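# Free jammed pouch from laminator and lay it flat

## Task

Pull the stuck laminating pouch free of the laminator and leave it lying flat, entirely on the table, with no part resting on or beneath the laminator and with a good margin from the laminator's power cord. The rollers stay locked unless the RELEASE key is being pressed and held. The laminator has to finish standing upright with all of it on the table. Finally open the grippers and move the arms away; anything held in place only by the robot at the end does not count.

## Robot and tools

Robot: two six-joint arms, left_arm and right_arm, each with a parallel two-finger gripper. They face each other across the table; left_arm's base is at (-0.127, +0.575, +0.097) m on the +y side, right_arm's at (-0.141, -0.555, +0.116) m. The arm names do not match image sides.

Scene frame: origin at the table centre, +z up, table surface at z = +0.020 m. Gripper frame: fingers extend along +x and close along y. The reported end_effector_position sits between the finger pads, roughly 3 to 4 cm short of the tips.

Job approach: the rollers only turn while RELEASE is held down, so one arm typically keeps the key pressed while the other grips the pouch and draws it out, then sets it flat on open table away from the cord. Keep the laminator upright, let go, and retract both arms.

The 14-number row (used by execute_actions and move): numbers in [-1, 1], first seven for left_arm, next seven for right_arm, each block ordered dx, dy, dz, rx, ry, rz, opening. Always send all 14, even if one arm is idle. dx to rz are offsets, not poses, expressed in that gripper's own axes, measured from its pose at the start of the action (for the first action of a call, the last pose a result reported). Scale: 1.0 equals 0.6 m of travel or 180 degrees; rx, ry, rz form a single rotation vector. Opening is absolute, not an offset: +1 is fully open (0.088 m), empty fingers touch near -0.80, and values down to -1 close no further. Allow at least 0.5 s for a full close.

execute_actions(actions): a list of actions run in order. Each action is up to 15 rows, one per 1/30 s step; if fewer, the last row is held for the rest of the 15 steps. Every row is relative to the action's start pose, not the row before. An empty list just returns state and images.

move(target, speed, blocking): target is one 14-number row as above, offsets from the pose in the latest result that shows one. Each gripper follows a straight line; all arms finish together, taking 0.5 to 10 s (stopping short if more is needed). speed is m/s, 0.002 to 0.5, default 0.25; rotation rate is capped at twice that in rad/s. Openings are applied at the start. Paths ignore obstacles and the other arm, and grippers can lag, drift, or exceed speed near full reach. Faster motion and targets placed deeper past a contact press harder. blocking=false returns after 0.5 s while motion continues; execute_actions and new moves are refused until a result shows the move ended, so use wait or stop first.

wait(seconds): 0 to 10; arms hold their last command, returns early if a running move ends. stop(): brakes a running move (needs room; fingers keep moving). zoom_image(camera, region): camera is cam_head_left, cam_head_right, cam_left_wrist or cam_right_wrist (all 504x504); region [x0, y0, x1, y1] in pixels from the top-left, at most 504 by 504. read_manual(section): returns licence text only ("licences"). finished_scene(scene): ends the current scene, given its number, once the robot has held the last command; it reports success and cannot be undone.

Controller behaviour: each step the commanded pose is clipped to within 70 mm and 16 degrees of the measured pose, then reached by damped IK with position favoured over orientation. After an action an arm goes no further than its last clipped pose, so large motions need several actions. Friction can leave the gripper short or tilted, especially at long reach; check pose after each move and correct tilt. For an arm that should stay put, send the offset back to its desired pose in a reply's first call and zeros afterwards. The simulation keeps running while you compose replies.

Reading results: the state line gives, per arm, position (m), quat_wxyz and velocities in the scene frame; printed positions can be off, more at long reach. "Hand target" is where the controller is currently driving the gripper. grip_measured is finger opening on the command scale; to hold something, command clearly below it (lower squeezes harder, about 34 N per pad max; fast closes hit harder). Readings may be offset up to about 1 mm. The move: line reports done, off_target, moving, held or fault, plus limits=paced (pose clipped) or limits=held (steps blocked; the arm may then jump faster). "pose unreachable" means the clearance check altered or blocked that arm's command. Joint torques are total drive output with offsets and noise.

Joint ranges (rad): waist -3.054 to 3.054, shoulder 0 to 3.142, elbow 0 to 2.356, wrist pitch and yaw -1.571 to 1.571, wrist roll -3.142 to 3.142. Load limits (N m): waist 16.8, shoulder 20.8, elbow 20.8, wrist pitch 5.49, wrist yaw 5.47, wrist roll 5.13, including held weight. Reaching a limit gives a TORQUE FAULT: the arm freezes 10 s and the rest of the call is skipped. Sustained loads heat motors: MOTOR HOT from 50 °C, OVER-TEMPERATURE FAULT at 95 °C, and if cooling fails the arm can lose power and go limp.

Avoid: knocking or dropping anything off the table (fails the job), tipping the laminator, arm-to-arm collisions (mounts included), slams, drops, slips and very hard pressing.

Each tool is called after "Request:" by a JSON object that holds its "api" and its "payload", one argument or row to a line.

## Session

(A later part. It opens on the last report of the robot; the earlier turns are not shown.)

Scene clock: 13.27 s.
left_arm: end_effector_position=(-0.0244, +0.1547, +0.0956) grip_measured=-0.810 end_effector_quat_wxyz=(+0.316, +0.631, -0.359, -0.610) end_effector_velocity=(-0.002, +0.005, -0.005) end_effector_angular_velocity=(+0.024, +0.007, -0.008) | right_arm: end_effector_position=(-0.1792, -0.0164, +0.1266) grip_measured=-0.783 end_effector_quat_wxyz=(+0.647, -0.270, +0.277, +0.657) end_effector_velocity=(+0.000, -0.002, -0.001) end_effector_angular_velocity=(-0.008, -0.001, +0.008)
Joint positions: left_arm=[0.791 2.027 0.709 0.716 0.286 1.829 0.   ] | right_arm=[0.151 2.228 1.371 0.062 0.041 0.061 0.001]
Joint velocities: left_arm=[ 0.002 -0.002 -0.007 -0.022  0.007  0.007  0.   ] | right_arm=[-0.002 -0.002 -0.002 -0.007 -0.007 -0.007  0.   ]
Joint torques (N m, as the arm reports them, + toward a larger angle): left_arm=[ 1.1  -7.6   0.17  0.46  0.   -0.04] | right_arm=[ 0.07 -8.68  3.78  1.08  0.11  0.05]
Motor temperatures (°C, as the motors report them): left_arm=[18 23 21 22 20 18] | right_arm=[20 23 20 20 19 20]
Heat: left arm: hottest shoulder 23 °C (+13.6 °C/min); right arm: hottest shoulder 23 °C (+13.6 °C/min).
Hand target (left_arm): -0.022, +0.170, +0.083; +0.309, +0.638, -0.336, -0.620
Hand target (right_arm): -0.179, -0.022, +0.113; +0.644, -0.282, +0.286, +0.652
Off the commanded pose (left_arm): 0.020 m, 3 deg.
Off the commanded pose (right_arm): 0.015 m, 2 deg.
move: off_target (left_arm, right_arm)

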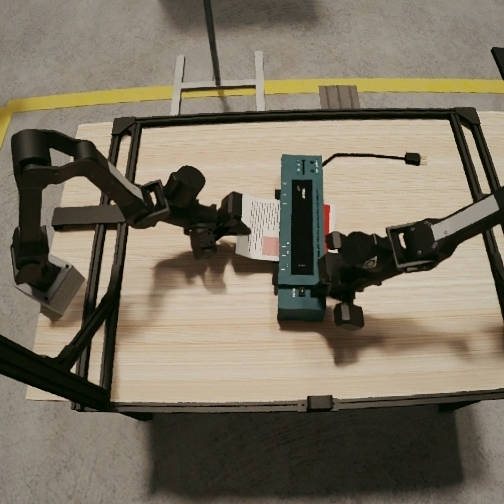

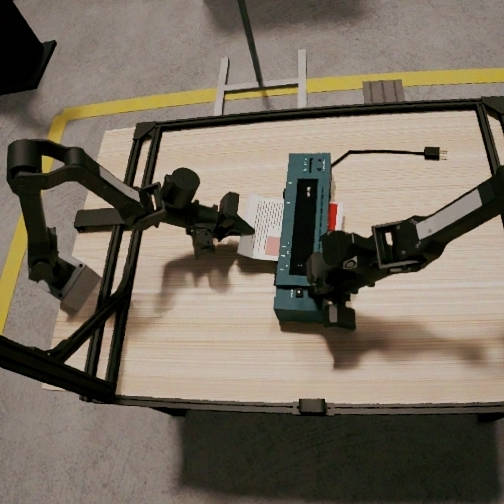

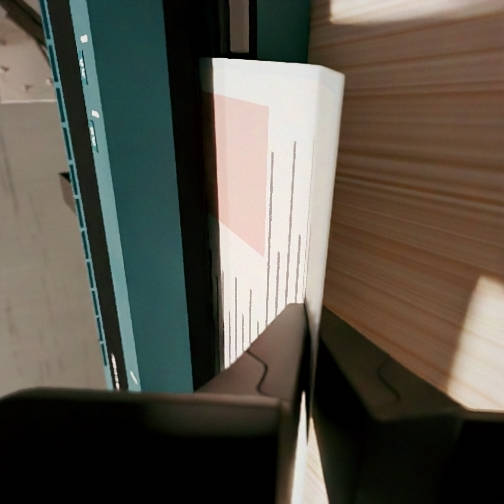

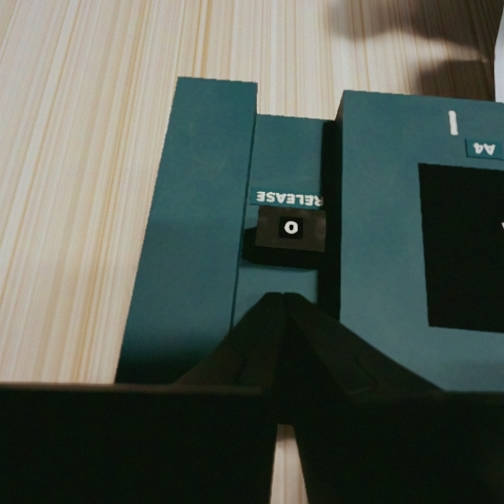

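Request:
{"api": "move", "payload": {
  "target": [0,0,0,0,0,0,-1, -0.02,0,0.035,0,0,0,-1],
  "speed": 0.04
}}

Request:
{"api": "move", "payload": {
  "target": [0,0,0,0,0,0,-1, 0.015,0,0.015,0,0.03,0,-1],
  "speed": 0.04
}}

Request:
{"api": "move", "payload": {
  "target": [0,0,0,0,0,0,-1, 0.075,0,-0.06,0,0,0,-1],
  "speed": 0.03
}}

Scene clock: 14.57 s.
left_arm: end_effector_position=(-0.0238, +0.1537, +0.0970) grip_measured=-0.811 end_effector_quat_wxyz=(+0.317, +0.631, -0.362, -0.608) end_effector_velocity=(+0.002, +0.001, -0.002) end_effector_angular_velocity=(+0.011, -0.003, +0.020) | right_arm: end_effector_position=(-0.1797, -0.0132, +0.1402) grip_measured=-0.783 end_effector_quat_wxyz=(+0.644, -0.277, +0.283, +0.654) end_effector_velocity=(+0.000, -0.002, -0.001) end_effector_angular_velocity=(-0.008, +0.010, -0.003)
Joint positions: left_arm=[0.792 2.027 0.71  0.722 0.286 1.83  0.   ] | right_arm=[ 0.151  2.214  1.424 -0.025  0.04   0.061  0.001]
Joint velocities: left_arm=[-0.002 -0.002 -0.002 -0.007 -0.022 -0.007  0.   ] | right_arm=[-0.002 -0.002 -0.002 -0.007 -0.007  0.007  0.   ]
Joint torques (N m, as the arm reports them, + toward a larger angle): left_arm=[-0.12 -7.55  3.84  1.32  0.14 -0.08] | right_arm=[ -0.13 -11.79   5.81   1.1    0.03  -0.02]
Motor temperatures (°C, as the motors report them): left_arm=[18 23 21 22 20 18] | right_arm=[20 24 20 20 19 20]
Heat: left arm: hottest shoulder 23 °C (+12.4 °C/min); right arm: hottest shoulder 24 °C (+16.5 °C/min).
Hand target (left_arm): -0.024, +0.155, +0.096; +0.316, +0.631, -0.359, -0.610
Hand target (right_arm): -0.179, -0.010, +0.150; +0.647, -0.270, +0.277, +0.657
Off the commanded pose (left_arm): 0.002 m, 0 deg.
Off the commanded pose (right_arm): 0.010 m, 1 deg.
move: off_target (right_arm)

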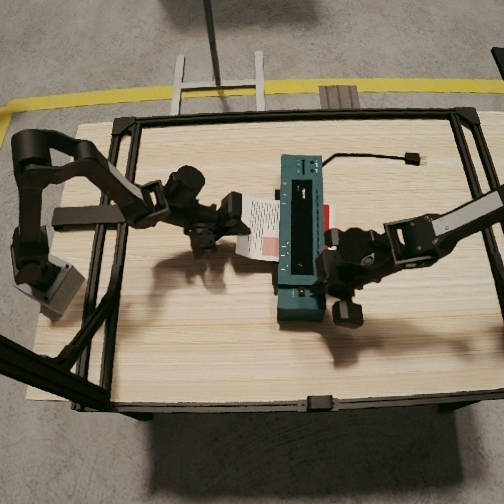

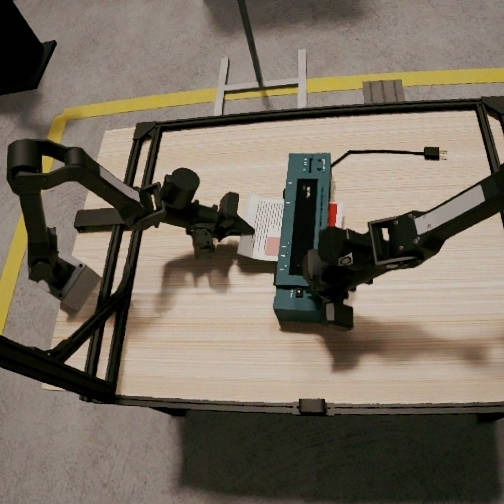

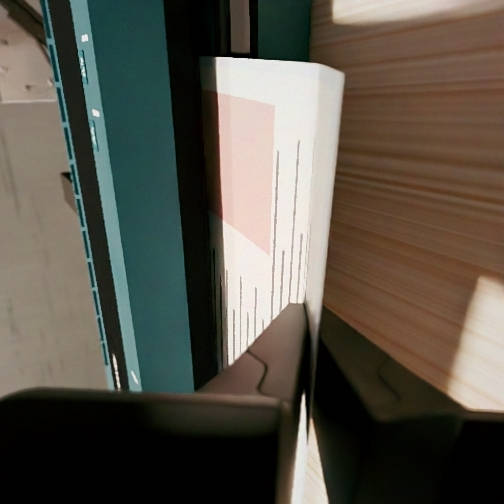

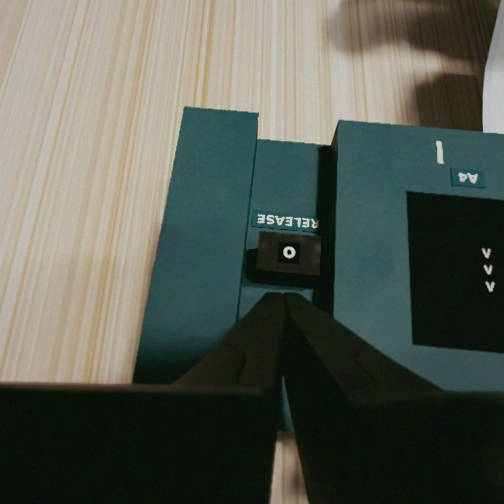

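Scene clock: 15.97 s.
left_arm: end_effector_position=(-0.0232, +0.1533, +0.0976) grip_measured=-0.811 end_effector_quat_wxyz=(+0.319, +0.631, -0.363, -0.607) end_effector_velocity=(-0.002, -0.001, +0.001) end_effector_angular_velocity=(-0.006, -0.000, +0.003) | right_arm: end_effector_position=(-0.1812, -0.0016, +0.1477) grip_measured=-0.783 end_effector_quat_wxyz=(+0.632, -0.304, +0.307, +0.643) end_effector_velocity=(-0.002, +0.002, +0.002) end_effector_angular_velocity=(+0.001, +0.013, +0.017)
Joint positions: left_arm=[0.793 2.027 0.71  0.725 0.287 1.83  0.   ] | right_arm=[ 0.151  2.264  1.597 -0.228  0.036  0.061  0.001]
Joint velocities: left_arm=[-0.007 -0.002 -0.002  0.007 -0.007 -0.007  0.   ] | right_arm=[-0.002  0.002  0.012 -0.007 -0.022 -0.007 -0.   ]
Joint torques (N m, as the arm reports them, + toward a larger angle): left_arm=[ 0.02 -7.56  4.05  1.48  0.14 -0.04] | right_arm=[-0.32 -8.86  6.08  0.97 -0.11  0.04]
Motor temperatures (°C, as the motors report them): left_arm=[18 23 21 22 20 18] | right_arm=[20 24 20 21 19 20]
Heat: left arm: hottest shoulder 23 °C (+11.3 °C/min); right arm: hottest shoulder 24 °C (+15.0 °C/min).
Hand target (left_arm): -0.024, +0.154, +0.097; +0.317, +0.631, -0.362, -0.608
Hand target (right_arm): -0.180, -0.001, +0.140; +0.630, -0.307, +0.313, +0.641
Off the commanded pose (left_arm): 0.001 m, 0 deg.
Off the commanded pose (right_arm): 0.008 m, 1 deg.
move: done

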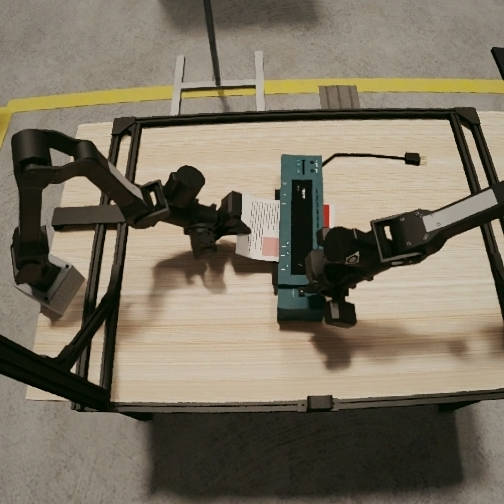

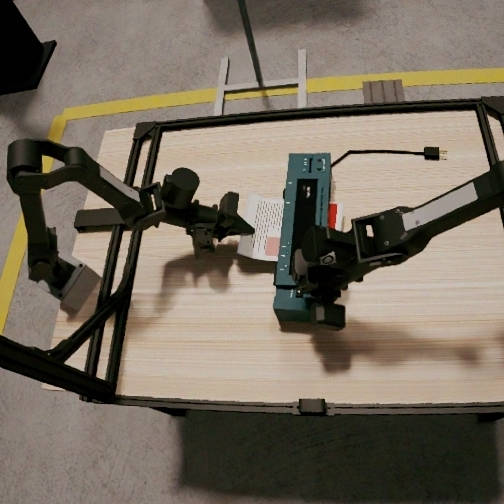

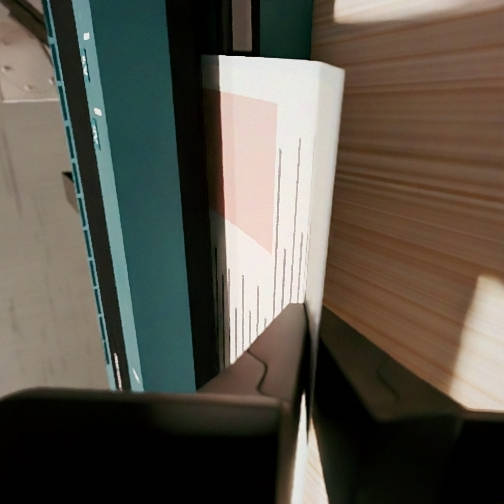

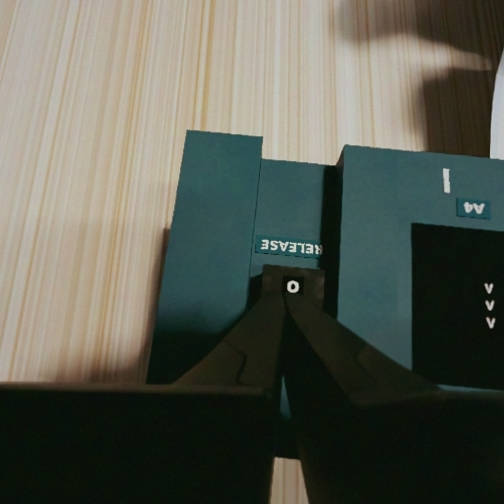

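Scene clock: 18.10 s.
left_arm: end_effector_position=(-0.0225, +0.1532, +0.0981) grip_measured=-0.811 end_effector_quat_wxyz=(+0.320, +0.631, -0.364, -0.606) end_effector_velocity=(+0.000, -0.000, +0.001) end_effector_angular_velocity=(-0.006, -0.012, -0.000) | right_arm: end_effector_position=(-0.1805, +0.0082, +0.1246) grip_measured=-0.783 end_effector_quat_wxyz=(+0.643, -0.282, +0.286, +0.652) end_effector_velocity=(+0.000, -0.002, -0.001) end_effector_angular_velocity=(-0.008, -0.000, +0.008)
Joint positions: left_arm=[0.795 2.027 0.71  0.728 0.288 1.83  0.   ] | right_arm=[ 0.15   2.318  1.548 -0.058  0.042  0.06   0.001]
Joint velocities: left_arm=[-0.002 -0.002 -0.002  0.007 -0.007  0.007  0.   ] | right_arm=[-0.002 -0.002 -0.002 -0.007 -0.007 -0.007 -0.   ]
Joint torques (N m, as the arm reports them, + toward a larger angle): left_arm=[-0.17 -7.54  4.01  1.51  0.1  -0.03] | right_arm=[ 0.15 -6.04  3.44  1.22 -0.14  0.06]
Motor temperatures (°C, as the motors report them): left_arm=[18 24 21 22 20 18] | right_arm=[20 24 20 21 19 20]
Heat: left arm: hottest shoulder 24 °C (+13.3 °C/min); right arm: hottest shoulder 24 °C (+13.3 °C/min).
Hand target (left_arm): -0.023, +0.153, +0.098; +0.319, +0.631, -0.363, -0.607
Hand target (right_arm): -0.181, -0.003, +0.091; +0.632, -0.304, +0.307, +0.643
Off the commanded pose (left_arm): 0.001 m, 0 deg.
Off the commanded pose (right_arm): 0.036 m, 4 deg.
move: off_target (right_arm)

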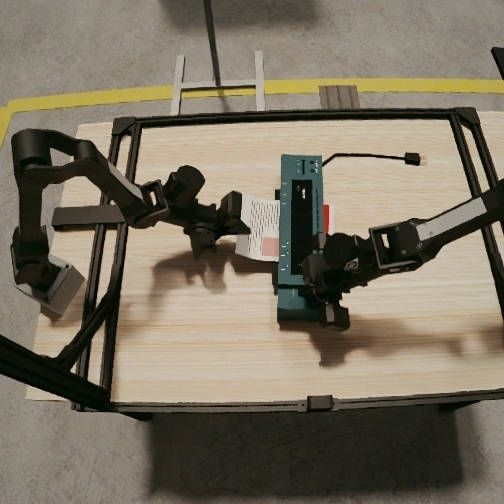

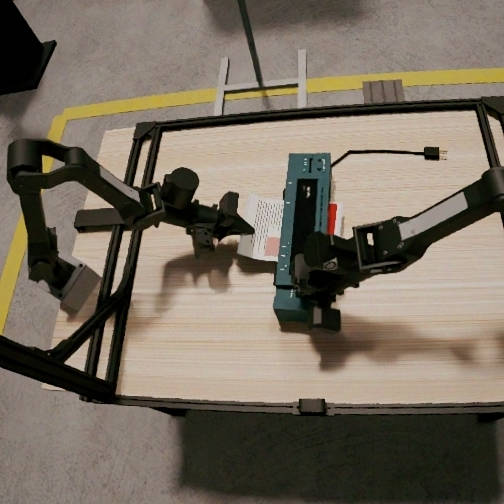

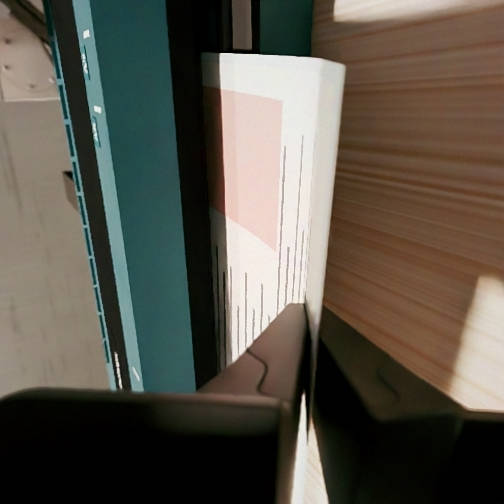

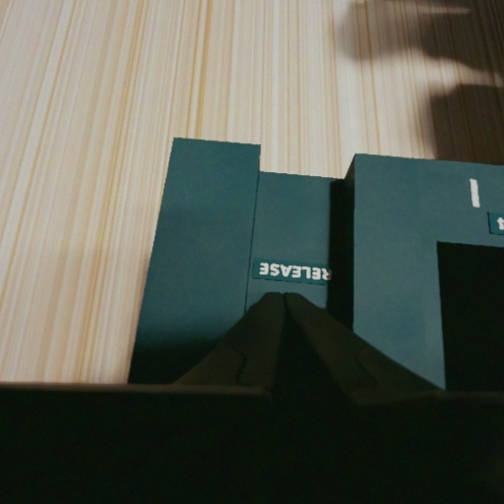

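Request:
{"api": "execute_actions", "payload": {
  "actions": [
    [[-0.028,-0.022,0,0,0,0,-1,0.03,0,-0.053,0,0.02,0,-1]],
    [[-0.028,-0.022,0,0,0,0,-1,0.03,0,-0.053,0,0.02,0,-1]],
    [[-0.028,-0.022,0,0,0,0,-1,0.03,0,-0.053,0,0.02,0,-1]]
  ]
}}

Scene clock: 19.83 s.
left_arm: end_effector_position=(-0.0191, +0.2058, +0.0936) grip_measured=-0.811 end_effector_quat_wxyz=(+0.324, +0.628, -0.369, -0.604) end_effector_velocity=(+0.001, +0.002, +0.000) end_effector_angular_velocity=(-0.001, +0.002, +0.012) | right_arm: end_effector_position=(-0.1800, +0.0088, +0.1229) grip_measured=-0.783 end_effector_quat_wxyz=(+0.647, -0.273, +0.280, +0.654) end_effector_velocity=(+0.005, -0.000, -0.002) end_effector_angular_velocity=(-0.007, -0.001, -0.018)
Joint positions: left_arm=[0.877 1.956 0.502 0.865 0.363 1.875 0.   ] | right_arm=[ 0.149  2.318  1.524 -0.011  0.043  0.063  0.001]
Joint velocities: left_arm=[ 0.002 -0.002 -0.007  0.007 -0.007 -0.007  0.   ] | right_arm=[-0.007  0.002  0.002 -0.007  0.007  0.007  0.   ]
Joint torques (N m, as the arm reports them, + toward a larger angle): left_arm=[ 0.18 -6.91  2.24  1.84  0.16  0.15] | right_arm=[ 0.11 -6.31  3.02  1.09 -0.09  0.11]
Motor temperatures (°C, as the motors report them): left_arm=[18 24 21 22 20 18] | right_arm=[20 25 20 21 19 20]
Heat: left arm: hottest shoulder 24 °C (+12.1 °C/min); right arm: hottest shoulder 25 °C (+15.1 °C/min).
Hand target (left_arm): -0.020, +0.209, +0.093; +0.322, +0.629, -0.369, -0.604
Hand target (right_arm): -0.180, -0.004, +0.089; +0.637, -0.297, +0.303, +0.644
Off the commanded pose (left_arm): 0.003 m, 0 deg.
Off the commanded pose (right_arm): 0.036 m, 4 deg.

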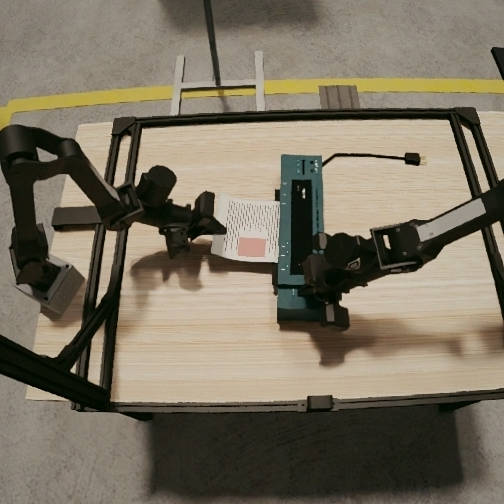

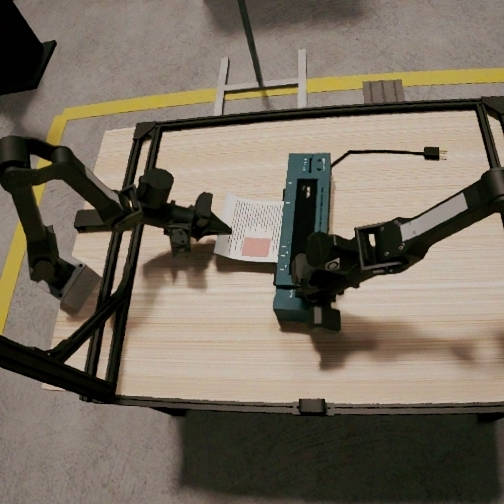

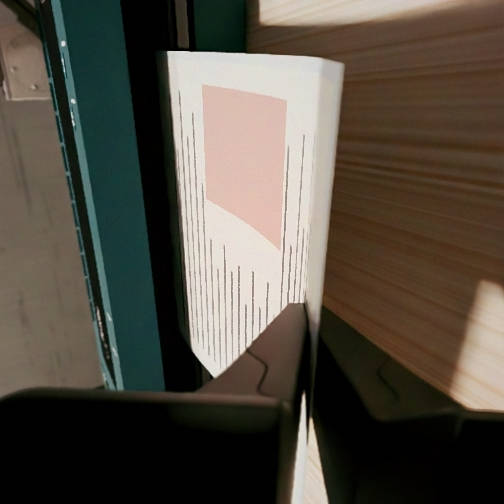

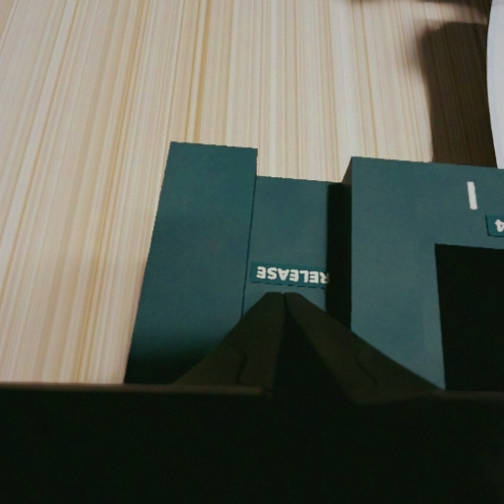

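Working.

Request:
{"api": "execute_actions", "payload": {
  "actions": [
    [[-0.045,-0.028,0,0,0,0,-1,0.03,0,-0.053,0,0.02,0,-1]],
    [[-0.045,-0.028,0,0,0,0,-1,0.03,0,-0.053,0,0.02,0,-1]],
    [[-0.045,-0.028,0,0,0,0,-1,0.03,0,-0.053,0,0.02,0,-1]],
    [[-0.045,-0.028,0,0,0,0,-1,0.03,0,-0.053,0,0.02,0,-1]]
  ]
}}

Scene clock: 22.00 s.
left_arm: end_effector_position=(-0.0112, +0.3219, +0.0936) grip_measured=-0.811 end_effector_quat_wxyz=(+0.329, +0.625, -0.373, -0.602) end_effector_velocity=(-0.000, +0.004, -0.004) end_effector_angular_velocity=(+0.026, +0.012, +0.009) | right_arm: end_effector_position=(-0.1791, +0.0098, +0.1221) grip_measured=-0.783 end_effector_quat_wxyz=(+0.651, -0.263, +0.274, +0.657) end_effector_velocity=(+0.000, -0.002, -0.003) end_effector_angular_velocity=(-0.012, -0.001, +0.008)
Joint positions: left_arm=[1.21  1.758 0.138 0.937 0.636 2.09  0.   ] | right_arm=[0.148 2.318 1.501 0.037 0.043 0.066 0.001]
Joint velocities: left_arm=[ 0.007 -0.007 -0.002 -0.037 -0.007  0.007  0.   ] | right_arm=[-0.002  0.002 -0.002 -0.007 -0.007 -0.007 -0.   ]
Joint torques (N m, as the arm reports them, + toward a larger angle): left_arm=[ 0.57 -3.87  0.82  0.9   0.19  0.38] | right_arm=[ 0.13 -5.91  3.31  1.25 -0.07  0.13]
Motor temperatures (°C, as the motors report them): left_arm=[18 24 21 23 20 18] | right_arm=[20 25 20 21 19 20]
Heat: left arm: hottest shoulder 24 °C (+10.9 °C/min); right arm: hottest shoulder 25 °C (+13.6 °C/min).
Hand target (left_arm): -0.014, +0.328, +0.090; +0.326, +0.627, -0.365, -0.607
Hand target (right_arm): -0.180, -0.002, +0.088; +0.642, -0.286, +0.295, +0.647
Off the commanded pose (left_arm): 0.008 m, 1 deg.
Off the commanded pose (right_arm): 0.036 m, 4 deg.

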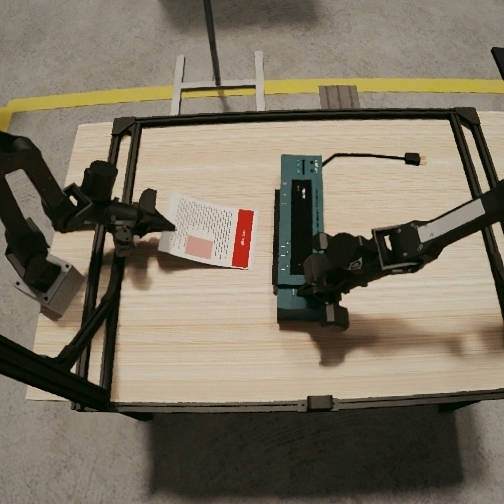

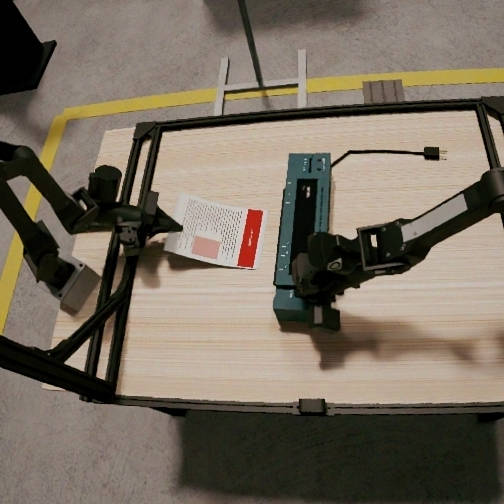

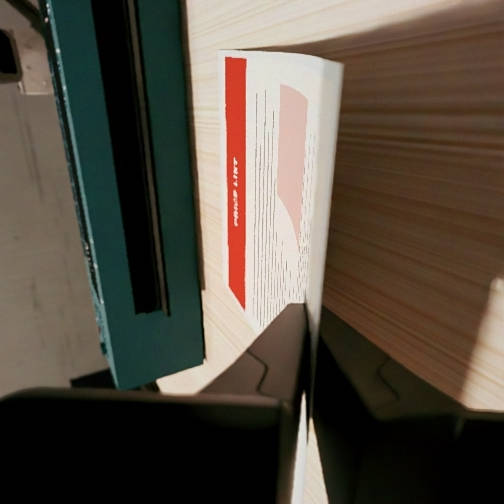

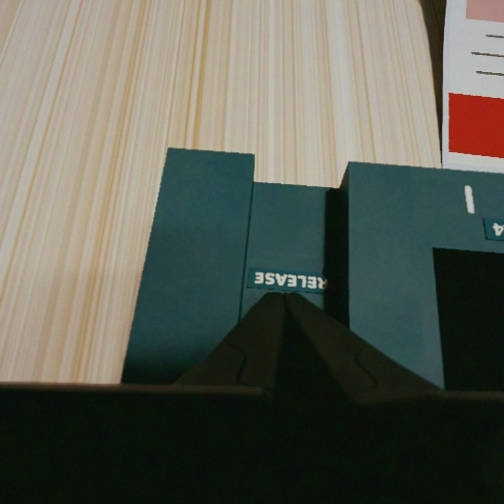

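Open, retreat.

Request:
{"api": "move", "payload": {
  "target": [0,0,0,0,0,-0.1,0, -0.15,0,0,0,0,0,-1],
  "speed": 0.1
}}

Request:
{"api": "move", "payload": {
  "target": [-0.12,0,0,0,0,0,0, 0,0,0,0,0,0,-1],
  "speed": 0.08
}}

Scene clock: 24.10 s.
left_arm: end_effector_position=(-0.0134, +0.3257, +0.0899) grip_measured=+0.000 end_effector_quat_wxyz=(+0.230, +0.673, -0.265, -0.652) end_effector_velocity=(-0.000, +0.004, -0.002) end_effector_angular_velocity=(+0.025, -0.009, +0.005) | right_arm: end_effector_position=(-0.1772, -0.0508, +0.1840) grip_measured=-0.783 end_effector_quat_wxyz=(+0.651, -0.262, +0.273, +0.658) end_effector_velocity=(+0.003, -0.010, -0.013) end_effector_angular_velocity=(-0.056, -0.005, -0.013)
Joint positions: left_arm=[1.094 1.504 0.312 0.234 0.394 2.139 0.039] | right_arm=[ 0.154  1.998  1.25  -0.028  0.046  0.07   0.001]
Joint velocities: left_arm=[-0.002 -0.007 -0.002 -0.022 -0.022  0.007 -0.   ] | right_arm=[-0.002  0.002 -0.017 -0.037  0.007  0.007 -0.   ]
Joint torques (N m, as the arm reports them, + toward a larger angle): left_arm=[-0.2  -4.35  5.46  1.14  0.12  0.2 ] | right_arm=[  0.32 -10.52   3.97   1.1    0.17   0.12]
Motor temperatures (°C, as the motors report them): left_arm=[18 24 21 23 20 18] | right_arm=[20 26 20 21 19 20]
Heat: left arm: hottest shoulder 24 °C (+10.0 °C/min); right arm: hottest shoulder 26 °C (+14.9 °C/min).
Hand target (left_arm): -0.011, +0.322, +0.094; +0.230, +0.675, -0.271, -0.646
Hand target (right_arm): -0.178, -0.055, +0.185; +0.651, -0.263, +0.274, +0.657
Off the commanded pose (left_arm): 0.006 m, 1 deg.
Off the commanded pose (right_arm): 0.004 m, 0 deg.
move: done

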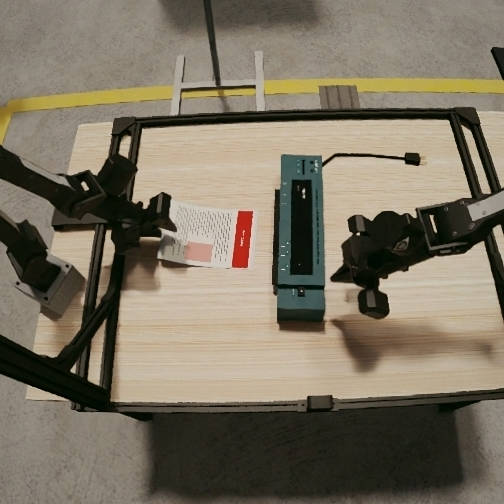

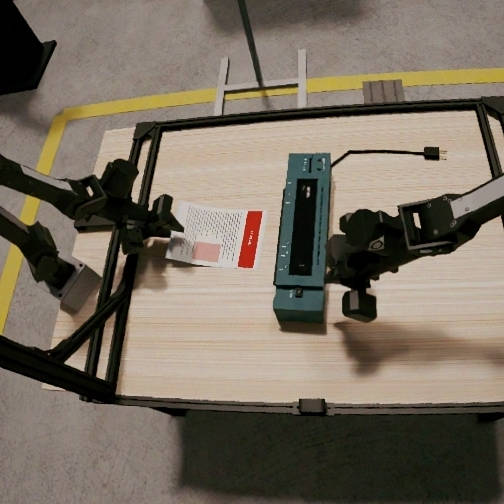

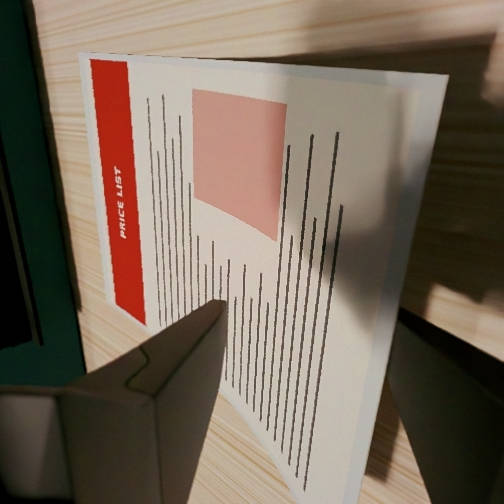

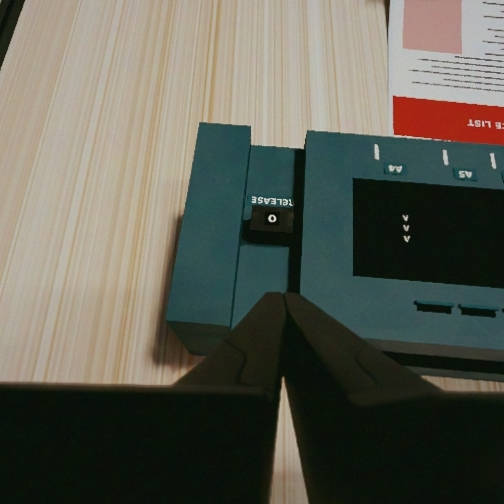

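Scene clock: 25.40 s.
left_arm: end_effector_position=(-0.0171, +0.3753, +0.1390) grip_measured=+0.000 end_effector_quat_wxyz=(+0.229, +0.670, -0.258, -0.657) end_effector_velocity=(-0.003, +0.003, -0.001) end_effector_angular_velocity=(+0.007, +0.022, +0.004) | right_arm: end_effector_position=(-0.1772, -0.0509, +0.1839) grip_measured=-0.783 end_effector_quat_wxyz=(+0.651, -0.262, +0.273, +0.658) end_effector_velocity=(+0.000, +0.001, +0.001) end_effector_angular_velocity=(+0.007, -0.010, +0.018)
Joint positions: left_arm=[ 1.275  1.077  0.336 -0.305  0.492  2.303  0.039] | right_arm=[ 0.154  1.998  1.249 -0.028  0.046  0.07   0.001]
Joint velocities: left_arm=[ 0.002 -0.007 -0.002 -0.022  0.007 -0.007 -0.   ] | right_arm=[-0.002 -0.002 -0.002  0.007 -0.007 -0.022 -0.   ]
Joint torques (N m, as the arm reports them, + toward a larger angle): left_arm=[-0.02 -2.45  7.02  0.91  0.45  0.27] | right_arm=[ 0.   -9.24  5.17  1.22  0.03  0.02]
Motor temperatures (°C, as the motors report them): left_arm=[18 24 22 23 20 18] | right_arm=[20 26 20 21 19 20]
Heat: left arm: hottest shoulder 24 °C (+9.4 °C/min); right arm: hottest shoulder 26 °C (+14.2 °C/min).
Hand target (left_arm): -0.014, +0.373, +0.144; +0.230, +0.672, -0.264, -0.652
Hand target (right_arm): -0.177, -0.051, +0.184; +0.651, -0.262, +0.273, +0.658
Off the commanded pose (left_arm): 0.007 m, 1 deg.
Off the commanded pose (right_arm): 0.000 m, 0 deg.
move: done

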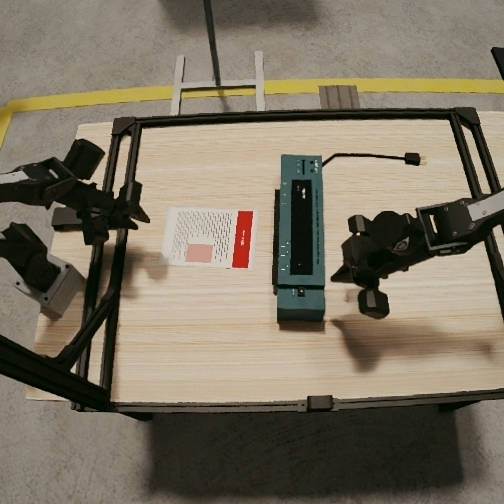

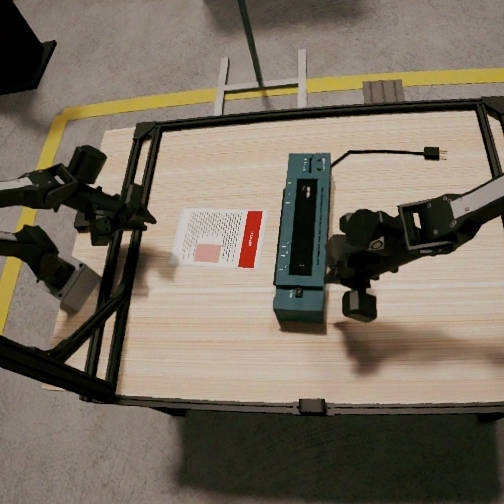

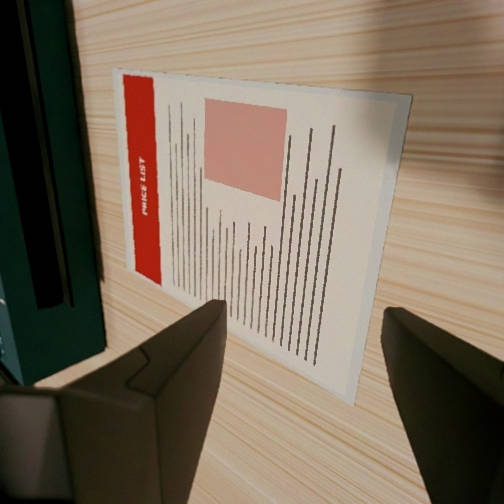

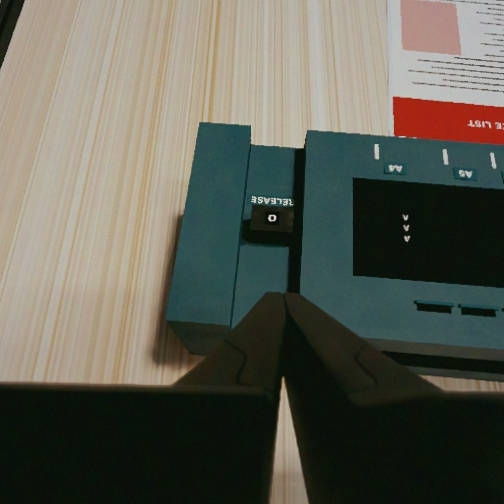

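Request:
{"api": "finished_scene", "payload": {
  "scene": 1
}}

The scene is finished: the task was done.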